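# Move the spare power supply from shelving to bench

## Task

Carry the spare power supply (the slim steel box with a round fan at one end and gold contacts at the other) from the parts shelving and leave it on the work bench. When finished, no box may lie on the floor, the gripper must have released it and backed away, and the supply must stay on the bench without the robot holding it. The robot must not tip over or be left leaning.

## Robot and tools

ROBOT. A Hello Robot Stretch 3 with one arm: a two-wheel base (0.33 m long, 0.34 m wide), a lift that slides up a mast, and a telescoping arm that reaches out to the robot's RIGHT side. It cannot move sideways; to shift the gripper forward or back, drive the base. Turning in place pivots about the point midway between the wheels, 0.05 m behind the front edge. With the arm pulled in and wrist folded, a turn sweeps a 0.28 m radius; an unfolded level wrist reaches past that.

FRAMES. Base frame: origin on the floor between the drive wheels, x forward, y left, z up. hand_pose is reported in it, located where the closed fingertips meet. Odometry frame is the base frame at the scene's start; heading is positive to the left, -3.142 to 3.142.

execute_actions(actions): a list of actions run in order; an empty list just returns the current state and images. Each action is an object with optional "robot", "steps" (1 to 450 control steps at 30 per second, default 1) and "until". {"steps": n} by itself only waits. If any action is malformed or out of range, the entire call is rejected and nothing new runs.
- "robot" holds one command, a list (queue) of up to 8 commands run one after another, or {"stop": true}, which brakes everything and clears the queue. A queue item may be {"pause_s": s} with s up to 15 seconds.
- A command may contain "base", "joints" and "contact_limits"; base and joint motions start together and keep going past the action's end.
- "base" holds exactly one key: {"translate_m": d} is a relative straight drive in metres, positive forward, |d| at most 1; {"rotate_rad": d} is a relative spin in radians, positive counter-clockwise (left), |d| at most 3.2. Both are offsets from where the base is when that command starts.
- "joints" holds absolute targets by name; unnamed joints keep their targets. Ranges: lift_m 0 to 1.1 (arm height on mast, m); arm_m 0 to 0.52 (extension, m); wrist_yaw_rad -1.345 to 4.42 (0 along the arm, positive swings toward the front, 3.0 folded over the base); wrist_pitch_rad -1.57 to 0.451 (negative tips fingers down); wrist_roll_rad -2.911 to 2.911 (0 fingers side by side, level); gripper_m -0.089 to 0.179 (wider is higher; the real fingertip gap is smaller by about 0.007 nearly shut, 0.025 fully open, zero below 0.007); head_pan_rad -3.953 to 1.73 (0 forward, positive left, -1.57 looks along the arm); head_tilt_rad -1.53 to 0.419 (negative looks down).
- "contact_limits": {"arm_m": e} with e a motor effort percentage 1 to 100; the arm motion stops once effort reaches about e. Lower is gentler, too low stops immediately. Lasts until arm_m's next command.
- "until" ends an action early. {"robot": {"status": "ended"}} fires when nothing reads moving and no queue runs (or at once if the command is refused). Other fields take a comparison pair like [">", 0.3] or a status word / ["!=", "moving"]: x, y, heading, base_status, each joint's reading, its _goal and _status, refusals, queue, queue_left. {"any": {"status": "ended"}} fires when any one motion or the queue ends.
A new command takes over at once: named joints retarget, a same-kind base goal replaces the old one, and any older queue's remainder is thrown away. Queue items advance only when every motion of the previous item ended "done" ("off_target" is also accepted for base and gripper).

zoom_image(camera, region): camera is "head_camera", "nav_camera" or "wrist_camera"; region is [x0, y0, x1, y1] in pixels of that camera's latest image, top-left origin, at most 504 by 504. Gives a sharper crop.

finished_scene(scene): integer number of the current scene; ends it permanently and reports success. Only call once every motion has settled, since a final stop brakes anything still moving.

CAMERAS. head_camera (896x504) and nav_camera (fisheye, 672x504) ride on the head and follow pan/tilt; wrist_camera (644x364) is on the gripper. Each result carries one image per camera in that order.

RESULT LINES. base_status and joint_status give moving, done, off_target (rested away from goal, may still push), contact_stop (arm or lift hit something and went slack), time_out, stopped, not_commanded, torque_fault (wrist servo shut off for 10 s; goals refused meanwhile). The base bracket shows distance moved so far and goal. joint_goals, measured_speeds, motor_effort (percent, peak in brackets, biased and noisy), lidar_m (12 sectors of 30 degrees, first straight ahead, counter-clockwise, plane 0.17 m high), wrist_depth_mm and head_depth_mm (7x7 median depths), base_odometry, base_tilt in degrees, refusals and queue/queue_left. "robot.on_its_own" flags goals the robot changed itself, slack or switched-off joints, efforts off their rest range, and lean. "refused:", "dropped:" and "replaced:" lines explain rejected goals, cancelled queue items and how a superseded motion ended.

SPEED. Full base speed (0.30 m/s, 1.9 rad/s) only when stowed: lift_m under 0.30, arm_m under 0.03, wrist_yaw_rad over 2.54; otherwise 0.10 m/s and 0.63 rad/s.

GRIPPING. Close by commanding gripper_m smaller than the object's width (smaller squeezes harder, but stall protection eases off, so heavy items may slip). Open by going at least 0.02 above where the pads made contact. Neither the reading nor "done" proves a grasp; check cameras and efforts. Send a different value to regrip.

AVOID. Fold or unfold the wrist only with lift_m 0.32 to 0.95, wrist_pitch_rad -0.4 and roll near 0; once folded the lift may go to 0.25. With yaw below -0.4 keep pitch at -0.5 or lower. Pushing something rigid with the gripper above about 0.45 m can tip the robot, more so with a raised contact limit or a repeated push after a contact_stop. Don't drive while holding or pressing something fixed. If the base snags furniture, reverse the last move in small steps; if leaning, free the gripper, and lower lift_m to about 0.2 if still tipped. Don't drop, slam or shove objects; loose items may occasionally be nudged by outside forces, so confirm the box rests on the bench before finishing.

Each tool is called after ">>>" by a JSON object that holds its "api" and its "payload".

## Session

>>> {"api": "execute_actions", "payload": {"actions": []}}

Scene clock: 0.00 s.
robot.base_odometry: x=+0.000 y=+0.000 heading=+0.000 (m, m, rad; robot's odometry frame)
robot.turned_by_wheels: +0.000 (rad since the last result)
robot.turned_by_imu: +0.000 (rad since the last result)
robot.base_tilt: forward=+0.6 right=+0.5 (deg)
robot.lidar_m: 2.21 1.60 2.35 1.74 1.50 1.50 1.37 2.41 1.99 2.32 1.04 1.04
robot.head_depth_mm: 1793 2316 2307 2304 2306 1045 1049 / 1891 2477 2535 2516 2521 2514 2168 / 1896 2662 2744 2731 2730 2733 2154 / 1921 2916 3069 3082 3083 2939 2139 / 1759 2783 2926 2915 2859 2870 2130 / 1960 2576 2657 2728 2436 2591 2123 / 1969 2426 2418 2444 2394 2428 2101
robot.base_status: not_commanded
robot.joint_positions: lift_m=+0.534 arm_m=+0.003 wrist_yaw_rad=+3.113 wrist_pitch_rad=-0.371 wrist_roll_rad=+0.018 gripper_m=+0.037 head_pan_rad=+0.000 head_tilt_rad=-0.020
robot.joint_goals: lift_m=+0.534 arm_m=+0.003 wrist_yaw_rad=+3.113 wrist_pitch_rad=-0.371 wrist_roll_rad=+0.018 gripper_m=+0.037 head_pan_rad=+0.000 head_tilt_rad=-0.020
robot.joint_status: lift_m=not_commanded arm_m=not_commanded wrist_yaw_rad=not_commanded wrist_pitch_rad=not_commanded wrist_roll_rad=not_commanded gripper_m=not_commanded head_pan_rad=not_commanded head_tilt_rad=not_commanded
robot.measured_speeds: translate_m=+0.000 rotate_rad=+0.000 lift_m=+0.000 arm_m=+0.000 wrist_yaw_rad=+0.000 wrist_pitch_rad=+0.000 wrist_roll_rad=+0.000 head_pan_rad=+0.000 head_tilt_rad=+0.000
robot: refusals=0 queue=idle queue_left=0
robot.motor_effort: left_wheel=+1 right_wheel=+0 lift_m=+30 arm_m=+0 wrist_yaw_rad=+1 wrist_pitch_rad=+4 wrist_roll_rad=+0 gripper_m=-1 head_pan_rad=+0 head_tilt_rad=+2 (%)
robot.hand_pose: x=-0.0148 y=+0.0820 z=+0.5575 quat_wxyz=(+0.142, +0.703, +0.120, +0.687) (m; robot's base frame)
robot.wrist_depth_mm: - - - - - - - / - - - - - - - / - - - - - - - / - - - - - - - / - - - - - - - / 903 895 - 905 943 930 935 / 770 751 - 794 760 787 784
pictures: head_camera (sideways: a quarter turn clockwise sets it upright), nav_camera (sideways: a quarter turn counterclockwise sets it upright), wrist_camera
Images, in order (width x height): head_camera 896x504, nav_camera 672x504, wrist_camera 644x364.

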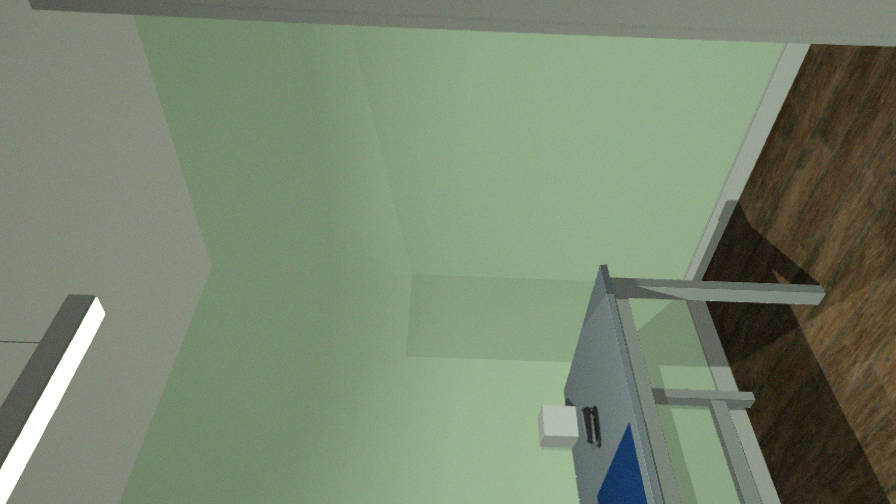

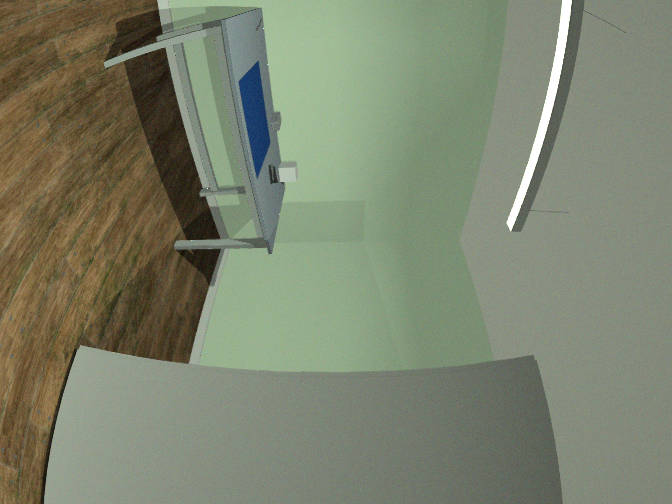

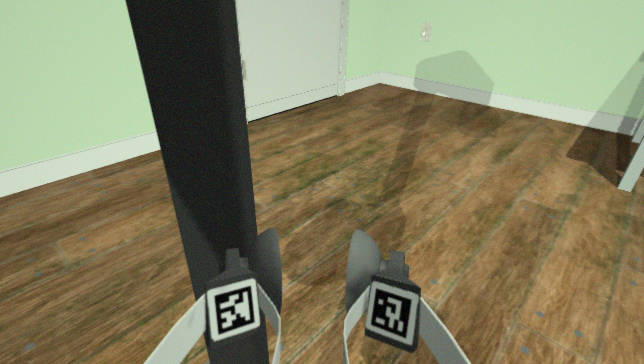

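>>> {"api": "execute_actions", "payload": {"actions": [{"robot":{"joints":{"head_pan_rad":-1.5,"head_tilt_rad":-0.3}},"steps":100,"until":{"robot":{"status":"ended"}}}]}}

>>> {"api": "execute_actions", "payload": {"actions": [{"robot":{"joints":{"head_pan_rad":-3.1,"head_tilt_rad":-0.3}},"steps":100,"until":{"robot":{"status":"ended"}}}]}}

Scene clock: 11.77 s.
robot.base_odometry: x=+0.000 y=+0.000 heading=+0.000 (m, m, rad; robot's odometry frame)
robot.turned_by_wheels: +0.000 (rad since the last result)
robot.turned_by_imu: +0.000 (rad since the last result)
robot.base_tilt: forward=+0.6 right=+0.6 (deg)
robot.lidar_m: 2.20 1.60 2.35 1.75 1.50 1.50 1.37 2.41 1.99 2.33 1.04 1.04
robot.head_depth_mm: 2396 2409 2486 2495 2470 1971 1532 / 2617 2695 2735 2821 2466 1954 1533 / 2719 2939 3055 3213 2680 1938 1513 / 2553 2697 2870 3036 2686 1934 1507 / 2354 2498 2575 2804 2683 1928 1510 / 2213 2307 2426 2555 2389 1778 1408 / 929 967 1014 1070 1126 1189 1265
robot.base_status: not_commanded
robot.joint_positions: lift_m=+0.534 arm_m=+0.003 wrist_yaw_rad=+3.113 wrist_pitch_rad=-0.371 wrist_roll_rad=+0.018 gripper_m=+0.037 head_pan_rad=-1.493 head_tilt_rad=-0.296
robot.joint_goals: lift_m=+0.534 arm_m=+0.003 wrist_yaw_rad=+3.113 wrist_pitch_rad=-0.371 wrist_roll_rad=+0.018 gripper_m=+0.037 head_pan_rad=-1.500 head_tilt_rad=-0.300
robot.joint_status: lift_m=not_commanded arm_m=not_commanded wrist_yaw_rad=not_commanded wrist_pitch_rad=not_commanded wrist_roll_rad=not_commanded gripper_m=not_commanded head_pan_rad=done head_tilt_rad=done
robot.measured_speeds: translate_m=+0.000 rotate_rad=+0.000 lift_m=+0.000 arm_m=+0.000 wrist_yaw_rad=+0.000 wrist_pitch_rad=+0.000 wrist_roll_rad=+0.000 head_pan_rad=+0.000 head_tilt_rad=+0.000
robot: refusals=0 queue=done queue_left=0
robot.motor_effort: left_wheel=+0(0) right_wheel=+0(0) lift_m=+30(30) arm_m=+0(0) wrist_yaw_rad=+0(1) wrist_pitch_rad=+4(4) wrist_roll_rad=+0(0) gripper_m=+1(0) head_pan_rad=-2(41) head_tilt_rad=-1(25) (%)
robot.hand_pose: x=-0.0148 y=+0.0820 z=+0.5575 quat_wxyz=(+0.142, +0.703, +0.120, +0.687) (m; robot's base frame)
robot.wrist_depth_mm: - - - - - - - / - - - - - - - / - - - - - - - / - - - - - - - / - - - - - - - / 881 903 - 916 929 943 935 / 758 774 - 781 753 781 795
pictures: head_camera (sideways: a quarter turn clockwise sets it upright), nav_camera (sideways: a quarter turn counterclockwise sets it upright), wrist_camera
Images, in order (width x height): head_camera 896x504, nav_camera 672x504, wrist_camera 644x364.

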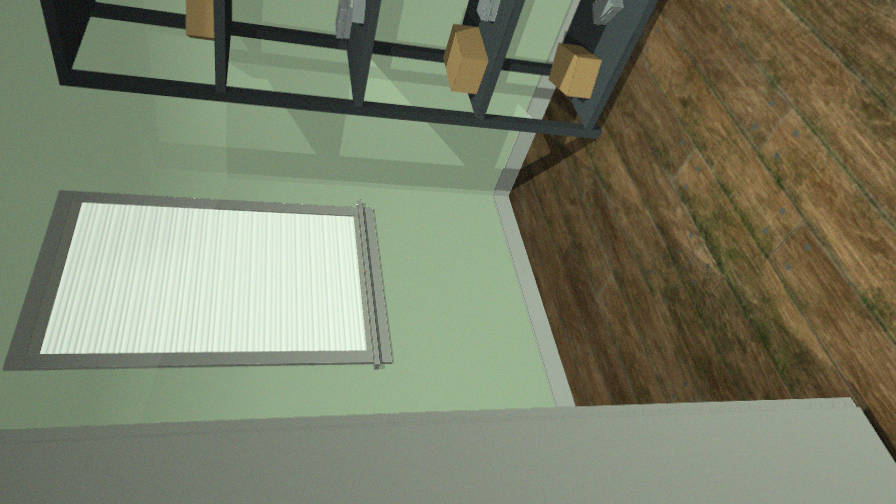

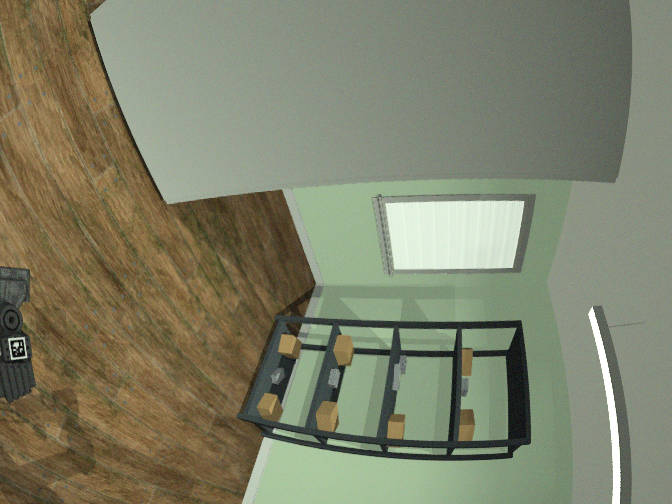

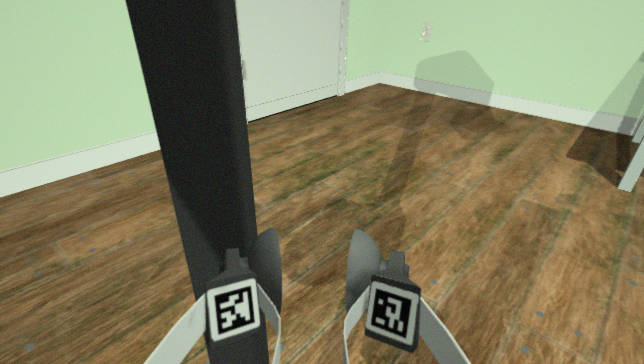

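Scene clock: 13.10 s.
robot.base_odometry: x=+0.000 y=+0.000 heading=+0.000 (m, m, rad; robot's odometry frame)
robot.turned_by_wheels: +0.000 (rad since the last result)
robot.turned_by_imu: +0.000 (rad since the last result)
robot.base_tilt: forward=+0.6 right=+0.5 (deg)
robot.lidar_m: 2.21 1.60 2.35 1.75 1.50 1.50 1.37 2.41 1.99 2.33 1.04 1.04
robot.head_depth_mm: 1467 1507 1580 1618 1685 1749 1532 / 1593 1663 1723 1764 1799 1826 1523 / 1744 1831 1892 1908 1693 1743 1523 / 1938 2010 2132 2167 1960 1851 1503 / 2164 2287 2424 2573 2536 1906 1511 / 2321 2494 2611 2778 2628 1910 1509 / 2225 2308 2438 2524 2570 1900 1479
robot.base_status: not_commanded
robot.joint_positions: lift_m=+0.534 arm_m=+0.003 wrist_yaw_rad=+3.113 wrist_pitch_rad=-0.371 wrist_roll_rad=+0.018 gripper_m=+0.037 head_pan_rad=-3.093 head_tilt_rad=-0.296
robot.joint_goals: lift_m=+0.534 arm_m=+0.003 wrist_yaw_rad=+3.113 wrist_pitch_rad=-0.371 wrist_roll_rad=+0.018 gripper_m=+0.037 head_pan_rad=-3.100 head_tilt_rad=-0.300
robot.joint_status: lift_m=not_commanded arm_m=not_commanded wrist_yaw_rad=not_commanded wrist_pitch_rad=not_commanded wrist_roll_rad=not_commanded gripper_m=not_commanded head_pan_rad=done head_tilt_rad=done
robot.measured_speeds: translate_m=+0.000 rotate_rad=+0.000 lift_m=+0.000 arm_m=+0.000 wrist_yaw_rad=+0.000 wrist_pitch_rad=+0.000 wrist_roll_rad=+0.000 head_pan_rad=+0.000 head_tilt_rad=+0.000
robot: refusals=0 queue=done queue_left=0
robot.motor_effort: left_wheel=+0(0) right_wheel=+0(0) lift_m=+30(30) arm_m=+0(0) wrist_yaw_rad=+1(1) wrist_pitch_rad=+4(4) wrist_roll_rad=+0(0) gripper_m=+0(1) head_pan_rad=-2(41) head_tilt_rad=-2(3) (%)
robot.hand_pose: x=-0.0148 y=+0.0820 z=+0.5575 quat_wxyz=(+0.142, +0.703, +0.120, +0.687) (m; robot's base frame)
robot.wrist_depth_mm: - - - - - - - / - - - - - - - / - - - - - - - / - - - - - - - / - - - - - - - / 890 900 - 919 949 929 950 / 759 767 - 766 761 764 813
pictures: head_camera (sideways: a quarter turn clockwise sets it upright), nav_camera (sideways: a quarter turn counterclockwise sets it upright), wrist_camera
Images, in order (width x height): head_camera 896x504, nav_camera 672x504, wrist_camera 644x364.

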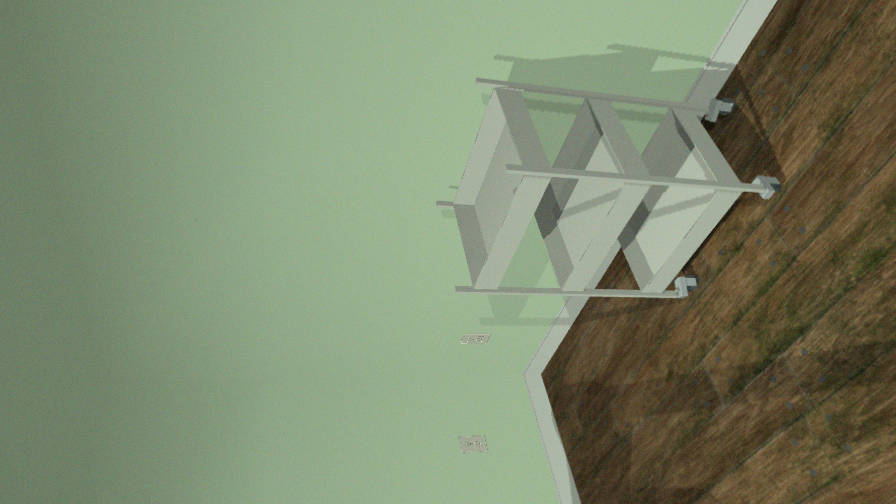

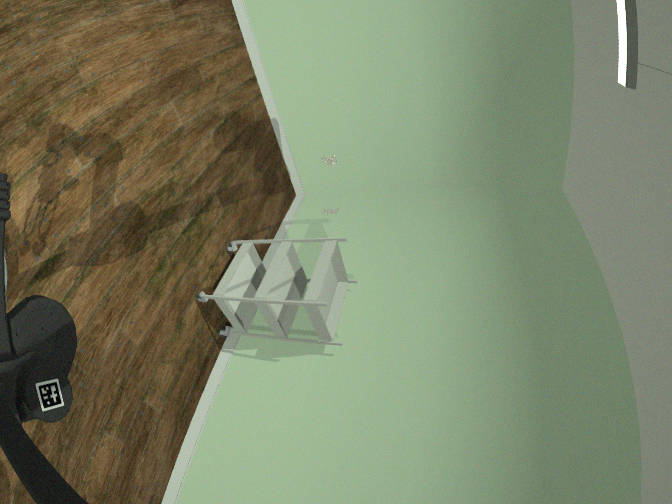

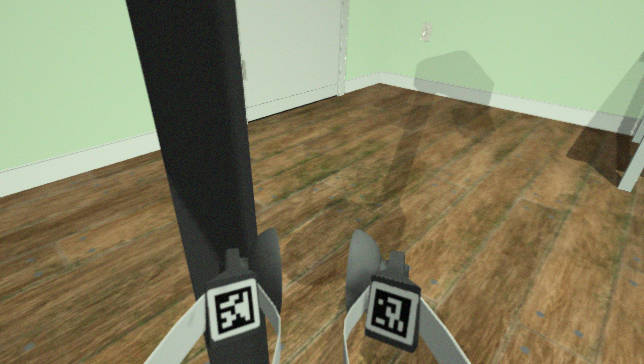

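>>> {"api": "execute_actions", "payload": {"actions": [{"robot":{"joints":{"head_pan_rad":-2.0,"head_tilt_rad":-0.25,"lift_m":0.26}},"steps":150,"until":{"robot":{"status":"ended"}}}]}}

Scene clock: 23.53 s.
robot.base_odometry: x=+0.000 y=+0.000 heading=+0.000 (m, m, rad; robot's odometry frame)
robot.turned_by_wheels: +0.000 (rad since the last result)
robot.turned_by_imu: +0.000 (rad since the last result)
robot.base_tilt: forward=+0.6 right=+0.5 (deg)
robot.lidar_m: 2.21 1.60 2.35 1.75 1.50 1.50 1.37 2.41 1.99 2.33 1.04 1.04
robot.head_depth_mm: 2028 2078 2161 2284 2400 2054 1603 / 2101 2188 2246 2372 2459 2043 1579 / 2142 2206 2324 2426 2555 2043 1576 / 2177 2298 2406 2502 2316 2036 1552 / 2248 2413 2511 2643 2667 2016 1568 / 2354 2469 2607 2706 2529 1994 1562 / 2482 2566 2744 2920 2641 1995 1546
robot.base_status: not_commanded
robot.joint_positions: lift_m=+0.260 arm_m=+0.003 wrist_yaw_rad=+3.113 wrist_pitch_rad=-0.372 wrist_roll_rad=+0.018 gripper_m=+0.037 head_pan_rad=-2.007 head_tilt_rad=-0.261
robot.joint_goals: lift_m=+0.260 arm_m=+0.003 wrist_yaw_rad=+3.113 wrist_pitch_rad=-0.372 wrist_roll_rad=+0.018 gripper_m=+0.037 head_pan_rad=-2.000 head_tilt_rad=-0.250
robot.joint_status: lift_m=done arm_m=not_commanded wrist_yaw_rad=not_commanded wrist_pitch_rad=not_commanded wrist_roll_rad=not_commanded gripper_m=not_commanded head_pan_rad=done head_tilt_rad=done
robot.measured_speeds: translate_m=+0.000 rotate_rad=+0.000 lift_m=+0.000 arm_m=+0.000 wrist_yaw_rad=+0.000 wrist_pitch_rad=+0.000 wrist_roll_rad=+0.000 head_pan_rad=+0.000 head_tilt_rad=+0.000
robot: refusals=0 queue=done queue_left=0
robot.motor_effort: left_wheel=+0(0) right_wheel=+0(0) lift_m=+25(31) arm_m=+1(0) wrist_yaw_rad=+0(0) wrist_pitch_rad=+4(4) wrist_roll_rad=+0(0) gripper_m=+0(1) head_pan_rad=+2(41) head_tilt_rad=+7(15) (%)
robot.hand_pose: x=-0.0148 y=+0.0819 z=+0.2832 quat_wxyz=(+0.142, +0.703, +0.120, +0.687) (m; robot's base frame)
robot.wrist_depth_mm: - - - - - - - / - - - - - - - / - - - - - - - / 799 803 822 822 817 814 844 / 632 628 - 637 633 661 657 / 522 526 - 538 540 549 545 / 465 - - - 442 457 461
pictures: head_camera (sideways: a quarter turn clockwise sets it upright), nav_camera (sideways: a quarter turn counterclockwise sets it upright), wrist_camera
Images, in order (width x height): head_camera 896x504, nav_camera 672x504, wrist_camera 644x364.

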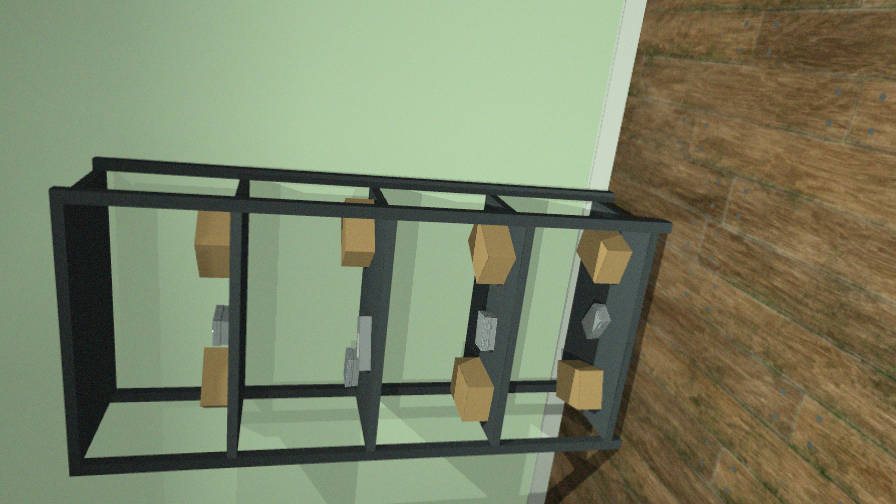

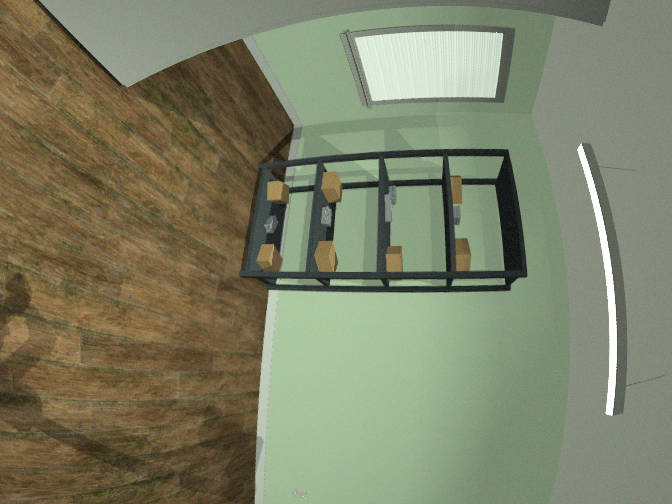

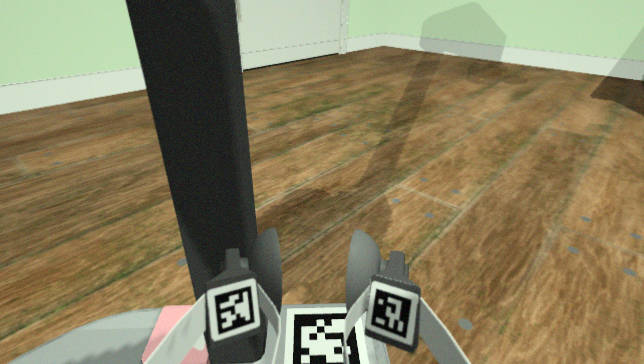

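>>> {"api": "zoom_image", "payload": {"camera": "head_camera", "region": [180, 200, 640, 430]}}

Region (180, 200, 640, 430) of head_camera's 896x504 image, scaled by 1.096, with more detail than that image has.

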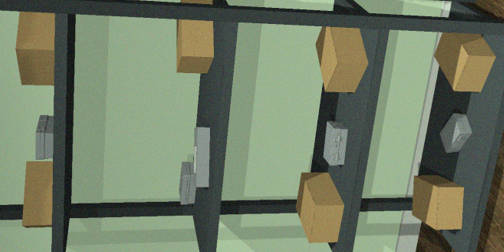

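>>> {"api": "execute_actions", "payload": {"actions": [{"robot":[{"base":{"rotate_rad":-1.70},"joints":{"head_pan_rad":-0.6,"head_tilt_rad":-0.3}},{"base":{"translate_m":1.0}},{"base":{"translate_m":0.55}},{"base":{"rotate_rad":0.96},"joints":{"head_pan_rad":-1.57,"head_tilt_rad":-0.45}}],"steps":450,"until":{"robot":{"status":"ended"}}}]}}

Scene clock: 79.83 s.
robot.base_odometry: x=-0.200 y=-1.537 heading=-0.740 (m, m, rad; robot's odometry frame)
robot.turned_by_wheels: -0.740 (rad since the last result)
robot.turned_by_imu: -0.744 (rad since the last result)
robot.base_tilt: forward=+0.6 right=+0.6 (deg)
robot.lidar_m: 1.31 0.95 0.72 0.71 3.28 2.50 2.02 1.59 0.77 0.81 0.81 1.35
robot.head_depth_mm: 954 1024 899 800 1235 949 1313 / 960 1033 928 789 1275 932 1174 / 967 1037 1103 783 1271 972 1209 / 973 1044 1108 776 1264 969 1238 / 978 1058 1118 771 1251 967 1244 / 984 1055 1044 780 1157 937 1183 / 994 1065 1053 801 1240 932 1215
robot.base_status: done (rotate_rad +0.9599 of +0.9600)
robot.joint_positions: lift_m=+0.260 arm_m=+0.003 wrist_yaw_rad=+3.113 wrist_pitch_rad=-0.372 wrist_roll_rad=+0.018 gripper_m=+0.037 head_pan_rad=-1.563 head_tilt_rad=-0.445
robot.joint_goals: lift_m=+0.260 arm_m=+0.003 wrist_yaw_rad=+3.113 wrist_pitch_rad=-0.372 wrist_roll_rad=+0.018 gripper_m=+0.037 head_pan_rad=-1.570 head_tilt_rad=-0.450
robot.joint_status: lift_m=done arm_m=not_commanded wrist_yaw_rad=not_commanded wrist_pitch_rad=not_commanded wrist_roll_rad=not_commanded gripper_m=not_commanded head_pan_rad=done head_tilt_rad=done
robot.measured_speeds: translate_m=+0.000 rotate_rad=+0.000 lift_m=+0.000 arm_m=+0.000 wrist_yaw_rad=+0.000 wrist_pitch_rad=+0.000 wrist_roll_rad=+0.000 head_pan_rad=+0.000 head_tilt_rad=+0.000
robot: refusals=0 queue=done queue_left=0
robot.motor_effort: left_wheel=+0(11) right_wheel=+2(7) lift_m=+26(26) arm_m=+0(1) wrist_yaw_rad=+0(0) wrist_pitch_rad=+4(4) wrist_roll_rad=+0(0) gripper_m=+0(0) head_pan_rad=-3(43) head_tilt_rad=-3(16) (%)
robot.hand_pose: x=-0.0148 y=+0.0819 z=+0.2832 quat_wxyz=(+0.142, +0.703, +0.120, +0.687) (m; robot's base frame)
robot.wrist_depth_mm: - - - - 706 686 688 / - - - - 739 758 773 / - - - - 812 815 806 / 791 793 803 819 827 824 827 / 627 635 - 671 645 652 672 / 517 529 - 540 557 542 547 / 459 - - - 438 458 459
pictures: head_camera (sideways: a quarter turn clockwise sets it upright), nav_camera (sideways: a quarter turn counterclockwise sets it upright), wrist_camera
Images, in order (width x height): head_camera 896x504, nav_camera 672x504, wrist_camera 644x364.

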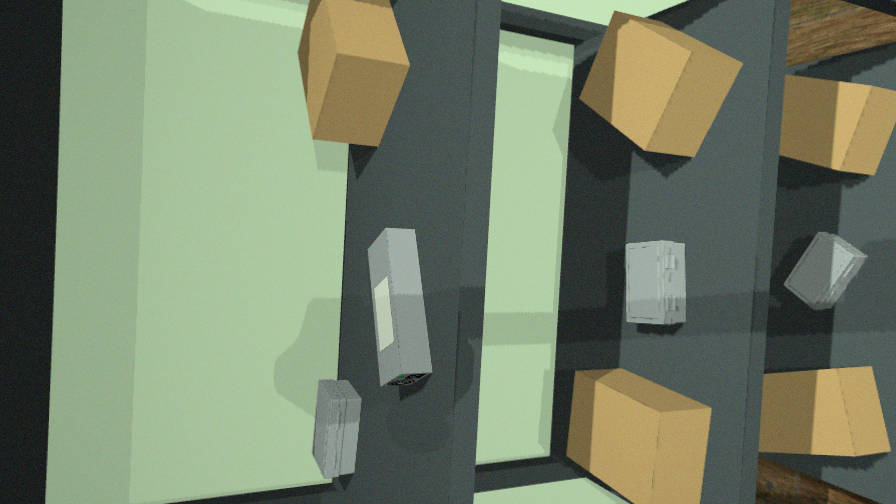

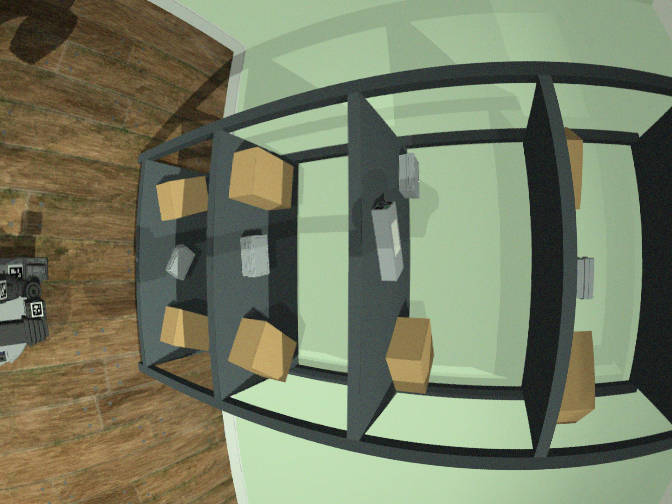

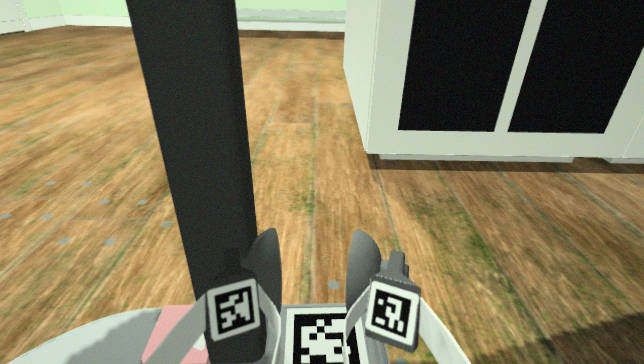

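>>> {"api": "execute_actions", "payload": {"actions": [{"robot":[{"joints":{"lift_m":0.9,"wrist_pitch_rad":-0.4,"wrist_roll_rad":0}},{"joints":{"wrist_yaw_rad":0.0}},{"joints":{"wrist_pitch_rad":0.0,"gripper_m":0.15,"head_tilt_rad":-0.6}}],"steps":450,"until":{"robot":{"status":"ended"}}}]}}

Scene clock: 126.03 s.
robot.base_odometry: x=-0.200 y=-1.537 heading=-0.740 (m, m, rad; robot's odometry frame)
robot.turned_by_wheels: +0.000 (rad since the last result)
robot.turned_by_imu: +0.000 (rad since the last result)
robot.base_tilt: forward=+0.6 right=+0.6 (deg)
robot.lidar_m: 1.32 0.95 0.72 0.71 3.28 2.51 2.02 1.60 0.77 0.81 0.81 1.35
robot.head_depth_mm: 951 956 804 1269 1007 944 - / 960 1023 793 1270 979 1252 - / 962 1045 785 1289 1096 - - / 968 1052 771 1304 1051 - 1197 / 975 1056 742 1304 1018 1329 1200 / 979 1049 757 1294 982 1244 1199 / 987 1041 804 1311 975 1392 1214
robot.base_status: done (rotate_rad +0.9599 of +0.9600)
robot.joint_positions: lift_m=+0.900 arm_m=+0.003 wrist_yaw_rad=+0.003 wrist_pitch_rad=-0.024 wrist_roll_rad=+0.004 gripper_m=+0.150 head_pan_rad=-1.563 head_tilt_rad=-0.592
robot.joint_goals: lift_m=+0.900 arm_m=+0.003 wrist_yaw_rad=+0.000 wrist_pitch_rad=+0.000 wrist_roll_rad=+0.000 gripper_m=+0.150 head_pan_rad=-1.570 head_tilt_rad=-0.600
robot.joint_status: lift_m=done arm_m=not_commanded wrist_yaw_rad=done wrist_pitch_rad=done wrist_roll_rad=done gripper_m=done head_pan_rad=done head_tilt_rad=done
robot.measured_speeds: translate_m=+0.000 rotate_rad=+0.000 lift_m=+0.000 arm_m=+0.000 wrist_yaw_rad=+0.000 wrist_pitch_rad=+0.000 wrist_roll_rad=+0.000 head_pan_rad=+0.000 head_tilt_rad=+0.000
robot: refusals=0 queue=done queue_left=0
robot.motor_effort: left_wheel=-2(0) right_wheel=+1(1) lift_m=+34(36) arm_m=+0(1) wrist_yaw_rad=-4(5) wrist_pitch_rad=+7(8) wrist_roll_rad=-2(4) gripper_m=+0(97) head_pan_rad=-4(4) head_tilt_rad=-5(21) (%)
robot.hand_pose: x=-0.0206 y=-0.4035 z=+1.0082 quat_wxyz=(+0.706, +0.010, -0.708, -0.008) (m; robot's base frame)
robot.wrist_depth_mm: 913 916 912 897 899 857 882 / 934 929 945 915 924 891 901 / 986 918 973 943 684 905 921 / 465 449 454 475 496 530 454 / - - - - 982 967 452 / - - - - - - 471 / - 689 833 880 871 933 473
pictures: head_camera (sideways: a quarter turn clockwise sets it upright), nav_camera (sideways: a quarter turn counterclockwise sets it upright), wrist_camera
Images, in order (width x height): head_camera 896x504, nav_camera 672x504, wrist_camera 644x364.

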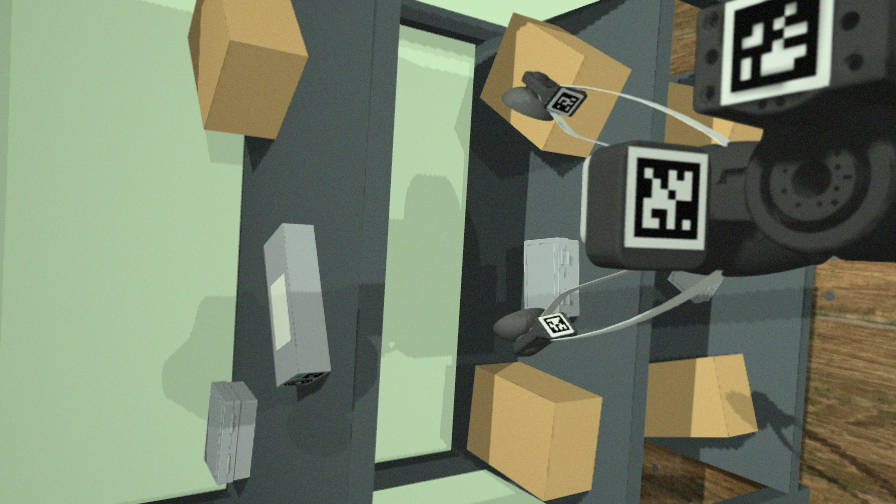

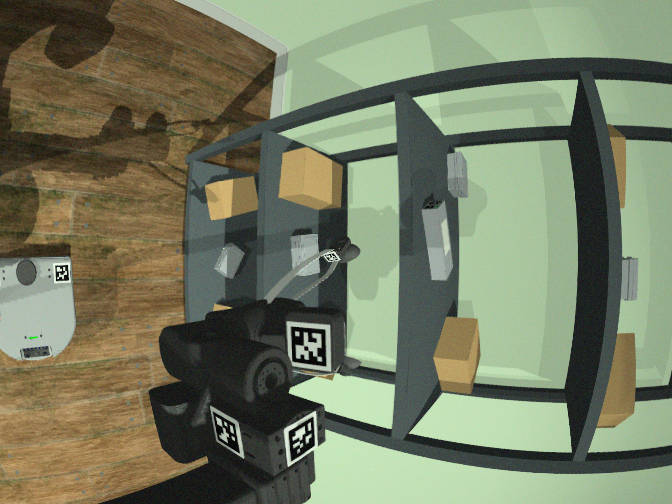

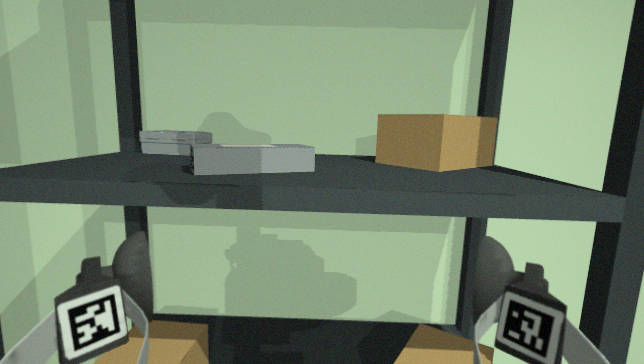

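>>> {"api": "execute_actions", "payload": {"actions": [{"robot":[{"base":{"rotate_rad":-1.14},"joints":{"lift_m":1.1,"wrist_pitch_rad":-1.0,"wrist_roll_rad":1.57,"gripper_m":0.17}},{"base":{"translate_m":0.24}},{"base":{"rotate_rad":1.14},"joints":{"head_tilt_rad":-0.7}}],"steps":450,"until":{"robot":{"status":"ended"}}}]}}

Scene clock: 163.13 s.
robot.base_odometry: x=-0.273 y=-1.766 heading=-0.740 (m, m, rad; robot's odometry frame)
robot.turned_by_wheels: +0.000 (rad since the last result)
robot.turned_by_imu: +0.001 (rad since the last result)
robot.base_tilt: forward=+0.7 right=+0.6 (deg)
robot.lidar_m: 1.21 1.24 0.94 0.91 3.48 2.18 2.13 0.67 0.63 0.57 0.57 1.24
robot.head_depth_mm: - - - - - 813 1113 / - - - - - 828 1116 / - 881 - - - - 1114 / 796 859 566 520 - 841 1118 / 798 849 592 526 874 860 1128 / 805 749 614 930 823 841 1117 / 801 825 610 1142 940 853 1122
robot.base_status: done (rotate_rad +1.1399 of +1.1400)
robot.joint_positions: lift_m=+1.100 arm_m=+0.003 wrist_yaw_rad=+0.003 wrist_pitch_rad=-1.001 wrist_roll_rad=+1.565 gripper_m=+0.170 head_pan_rad=-1.563 head_tilt_rad=-0.691
robot.joint_goals: lift_m=+1.100 arm_m=+0.003 wrist_yaw_rad=+0.000 wrist_pitch_rad=-1.000 wrist_roll_rad=+1.570 gripper_m=+0.170 head_pan_rad=-1.570 head_tilt_rad=-0.700
robot.joint_status: lift_m=done arm_m=not_commanded wrist_yaw_rad=done wrist_pitch_rad=done wrist_roll_rad=done gripper_m=done head_pan_rad=done head_tilt_rad=done
robot.measured_speeds: translate_m=+0.000 rotate_rad=+0.000 lift_m=+0.000 arm_m=+0.000 wrist_yaw_rad=+0.000 wrist_pitch_rad=+0.000 wrist_roll_rad=+0.000 head_pan_rad=+0.000 head_tilt_rad=+0.000
robot: refusals=0 queue=done queue_left=0
robot.motor_effort: left_wheel=-1(5) right_wheel=+1(4) lift_m=+35(37) arm_m=+0(0) wrist_yaw_rad=-5(4) wrist_pitch_rad=+1(7) wrist_roll_rad=+2(2) gripper_m=+1(85) head_pan_rad=-4(4) head_tilt_rad=-5(18) (%)
robot.hand_pose: x=-0.0212 y=-0.2655 z=+1.0095 quat_wxyz=(+0.003, +0.002, -0.877, -0.480) (m; robot's base frame)
robot.wrist_depth_mm: 301 274 837 661 - - 912 / 309 280 833 698 - - 936 / 314 285 851 719 - - - / 308 292 864 723 - - - / 303 305 821 720 - - 956 / 293 572 884 721 - - 946 / - 317 - 774 - - 967
pictures: head_camera (sideways: a quarter turn clockwise sets it upright), nav_camera (sideways: a quarter turn counterclockwise sets it upright), wrist_camera
Images, in order (width x height): head_camera 896x504, nav_camera 672x504, wrist_camera 644x364.

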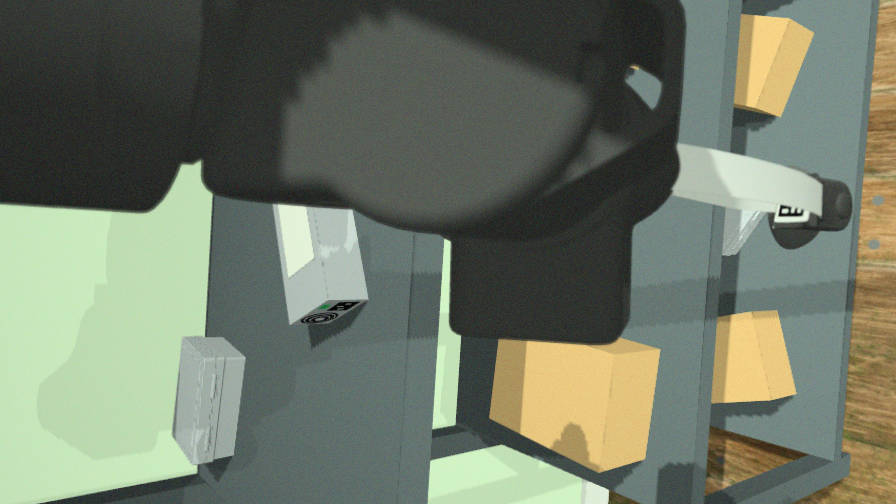

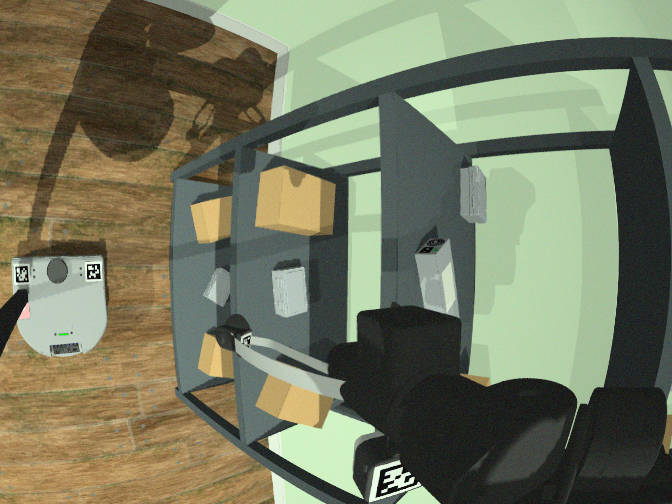

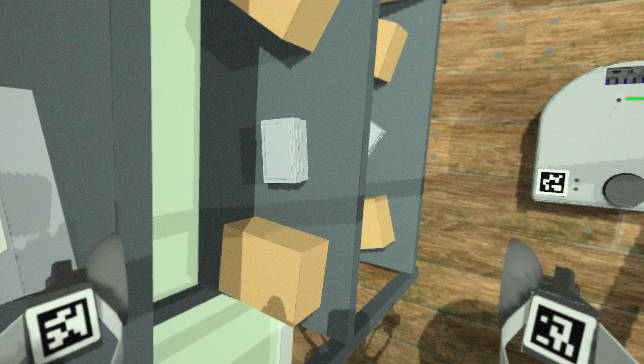

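>>> {"api": "execute_actions", "payload": {"actions": [{"robot":[{"joints":{"wrist_pitch_rad":-0.8}},{"joints":{"arm_m":0.22}}],"steps":450,"until":{"robot":{"status":"ended"}}}]}}

Scene clock: 183.30 s.
robot.base_odometry: x=-0.273 y=-1.766 heading=-0.740 (m, m, rad; robot's odometry frame)
robot.turned_by_wheels: +0.000 (rad since the last result)
robot.turned_by_imu: +0.000 (rad since the last result)
robot.base_tilt: forward=+0.6 right=+0.6 (deg)
robot.lidar_m: 1.20 1.24 0.94 0.91 3.47 2.18 2.13 0.67 0.63 0.57 0.57 1.24
robot.head_depth_mm: - 857 635 538 868 842 1118 / - - 598 535 961 848 1118 / - - 577 1080 933 842 1126 / 791 - 559 1074 930 860 1122 / 798 854 590 926 899 859 1125 / 804 751 616 928 823 843 1120 / 798 825 611 1146 945 850 1118
robot.base_status: done (rotate_rad +1.1399 of +1.1400)
robot.joint_positions: lift_m=+1.100 arm_m=+0.220 wrist_yaw_rad=+0.002 wrist_pitch_rad=-0.813 wrist_roll_rad=+1.567 gripper_m=+0.170 head_pan_rad=-1.563 head_tilt_rad=-0.692
robot.joint_goals: lift_m=+1.100 arm_m=+0.220 wrist_yaw_rad=+0.000 wrist_pitch_rad=-0.800 wrist_roll_rad=+1.570 gripper_m=+0.170 head_pan_rad=-1.570 head_tilt_rad=-0.700
robot.joint_status: lift_m=done arm_m=done wrist_yaw_rad=done wrist_pitch_rad=done wrist_roll_rad=done gripper_m=done head_pan_rad=done head_tilt_rad=done
robot.measured_speeds: translate_m=+0.000 rotate_rad=+0.000 lift_m=+0.000 arm_m=+0.000 wrist_yaw_rad=+0.000 wrist_pitch_rad=+0.000 wrist_roll_rad=+0.000 head_pan_rad=+0.000 head_tilt_rad=+0.000
robot: refusals=0 queue=done queue_left=0
robot.motor_effort: left_wheel=-1(1) right_wheel=+1(2) lift_m=+34(34) arm_m=+4(5) wrist_yaw_rad=-2(3) wrist_pitch_rad=+4(3) wrist_roll_rad=+1(2) gripper_m=+0(0) head_pan_rad=-3(3) head_tilt_rad=-5(3) (%)
robot.hand_pose: x=-0.0211 y=-0.5230 z=+1.0356 quat_wxyz=(+0.003, +0.002, -0.918, -0.396) (m; robot's base frame)
robot.wrist_depth_mm: 429 371 260 202 163 145 499 / 433 381 243 205 165 149 505 / 449 393 208 207 167 151 504 / 449 401 202 207 169 162 861 / 454 400 207 199 171 170 883 / 450 384 213 196 173 156 900 / - 375 214 192 176 174 919
pictures: head_camera (sideways: a quarter turn clockwise sets it upright), nav_camera (sideways: a quarter turn counterclockwise sets it upright), wrist_camera
Images, in order (width x height): head_camera 896x504, nav_camera 672x504, wrist_camera 644x364.

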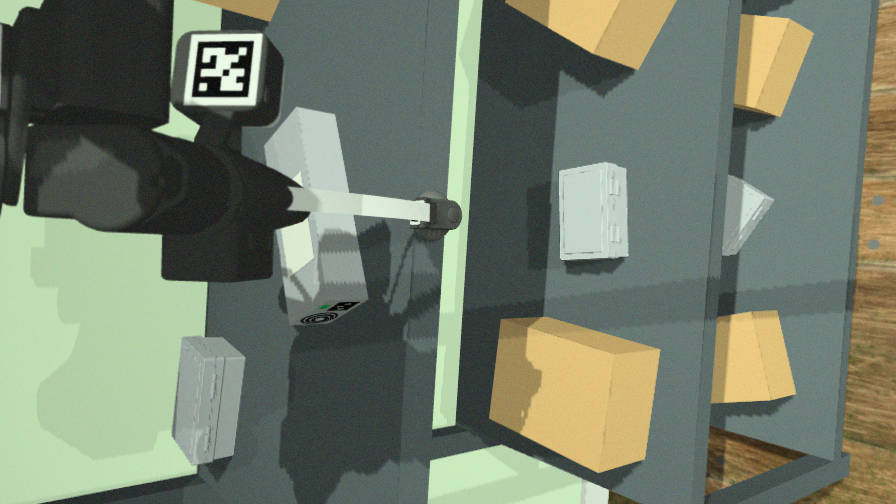

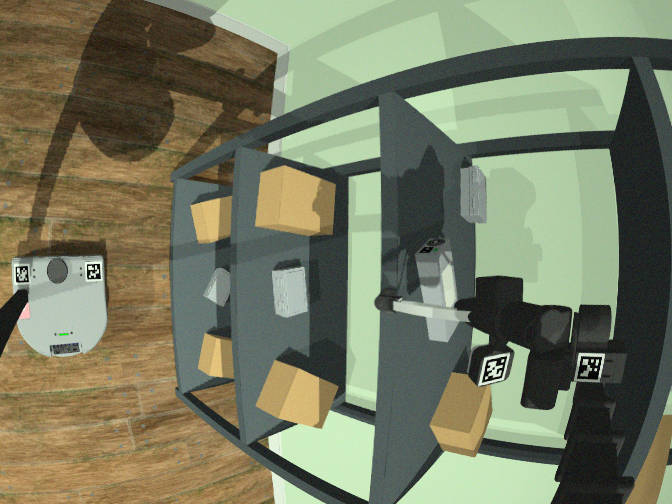

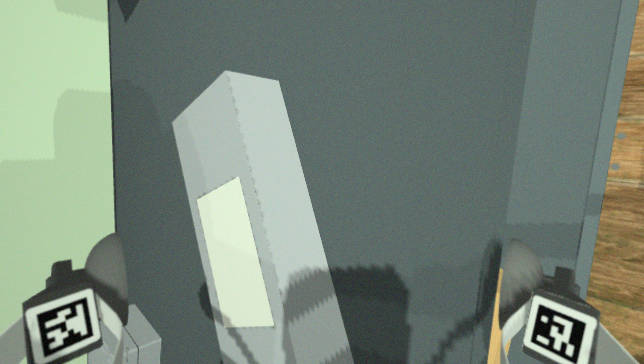

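>>> {"api": "execute_actions", "payload": {"actions": [{"robot":[{"joints":{"arm_m":0.28}},{"joints":{"arm_m":0.37,"wrist_pitch_rad":-1.1}}],"steps":450,"until":{"robot":{"status":"ended"}}}]}}

Scene clock: 205.43 s.
robot.base_odometry: x=-0.273 y=-1.766 heading=-0.740 (m, m, rad; robot's odometry frame)
robot.turned_by_wheels: +0.000 (rad since the last result)
robot.turned_by_imu: +0.017 (rad since the last result)
robot.base_tilt: forward=+0.0 right=-0.5 (deg)
robot.lidar_m: 1.20 1.22 0.93 0.91 3.43 2.18 2.13 0.67 0.64 0.96 0.58 1.23
robot.head_depth_mm: 793 866 661 557 906 849 1117 / 830 846 630 553 982 860 1120 / - 864 600 1100 929 860 1137 / 812 854 585 1116 947 874 1133 / 819 874 621 953 924 876 1133 / 829 804 646 952 844 872 1134 / 820 865 642 1238 1370 923 1128
robot.base_status: done (rotate_rad +1.1399 of +1.1400)
robot.joint_positions: lift_m=+1.100 arm_m=+0.369 wrist_yaw_rad=+0.000 wrist_pitch_rad=-1.255 wrist_roll_rad=+1.575 gripper_m=+0.170 head_pan_rad=-1.563 head_tilt_rad=-0.692
robot.joint_goals: lift_m=+1.100 arm_m=+0.370 wrist_yaw_rad=+0.000 wrist_pitch_rad=-1.100 wrist_roll_rad=+1.570 gripper_m=+0.170 head_pan_rad=-1.570 head_tilt_rad=-0.700
robot.joint_status: lift_m=done arm_m=done wrist_yaw_rad=done wrist_pitch_rad=off_target wrist_roll_rad=done gripper_m=done head_pan_rad=done head_tilt_rad=done
robot.measured_speeds: translate_m=+0.000 rotate_rad=+0.000 lift_m=+0.000 arm_m=+0.000 wrist_yaw_rad=+0.000 wrist_pitch_rad=+0.000 wrist_roll_rad=+0.000 head_pan_rad=+0.000 head_tilt_rad=+0.000
robot: refusals=0 queue=dropped queue_left=0
robot.on_its_own: wrist_pitch_rad is at rest, and its effort (+44) is outside its rest range (-20 to +32)
robot.motor_effort: left_wheel=-3(3) right_wheel=-1(2) lift_m=+28(34) arm_m=+13(14) wrist_yaw_rad=-1(6) wrist_pitch_rad=+44(50) wrist_roll_rad=-2(2) gripper_m=-5(6) head_pan_rad=-4(3) head_tilt_rad=-4(4) (%)
robot.hand_pose: x=-0.0215 y=-0.5700 z=+0.9877 quat_wxyz=(-0.001, -0.001, -0.809, -0.587) (m; robot's base frame)
robot.wrist_depth_mm: 196 180 165 152 141 131 935 / 200 136 156 156 143 134 969 / 151 139 141 158 146 136 - / 212 141 133 162 150 139 - / 218 145 135 162 151 143 - / - 148 135 163 155 145 - / - 153 138 155 157 148 -
pictures: head_camera (sideways: a quarter turn clockwise sets it upright), nav_camera (sideways: a quarter turn counterclockwise sets it upright), wrist_camera
Images, in order (width x height): head_camera 896x504, nav_camera 672x504, wrist_camera 644x364.

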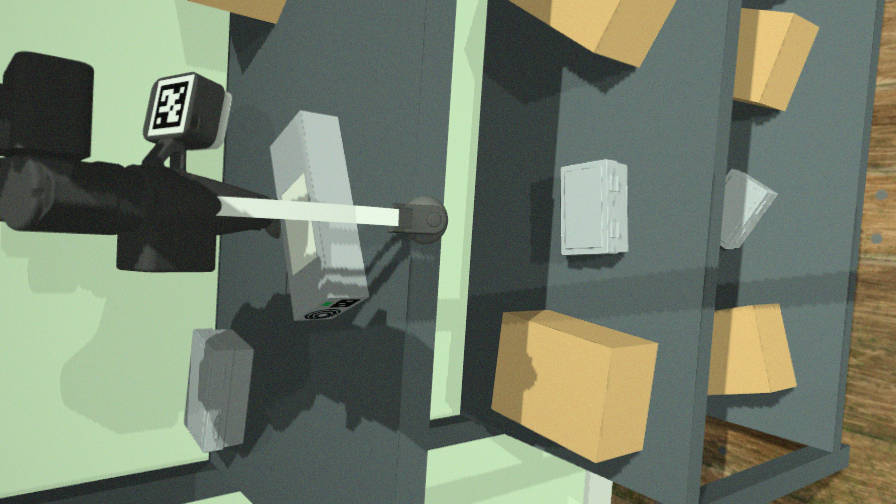

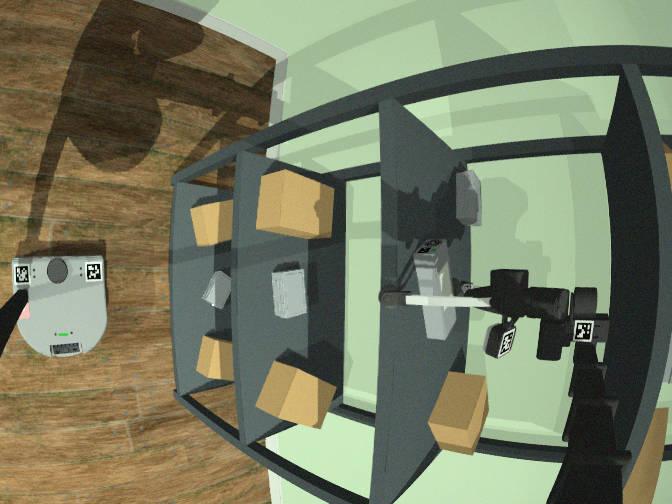

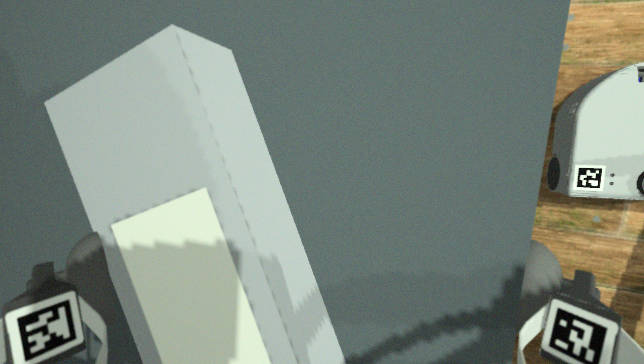

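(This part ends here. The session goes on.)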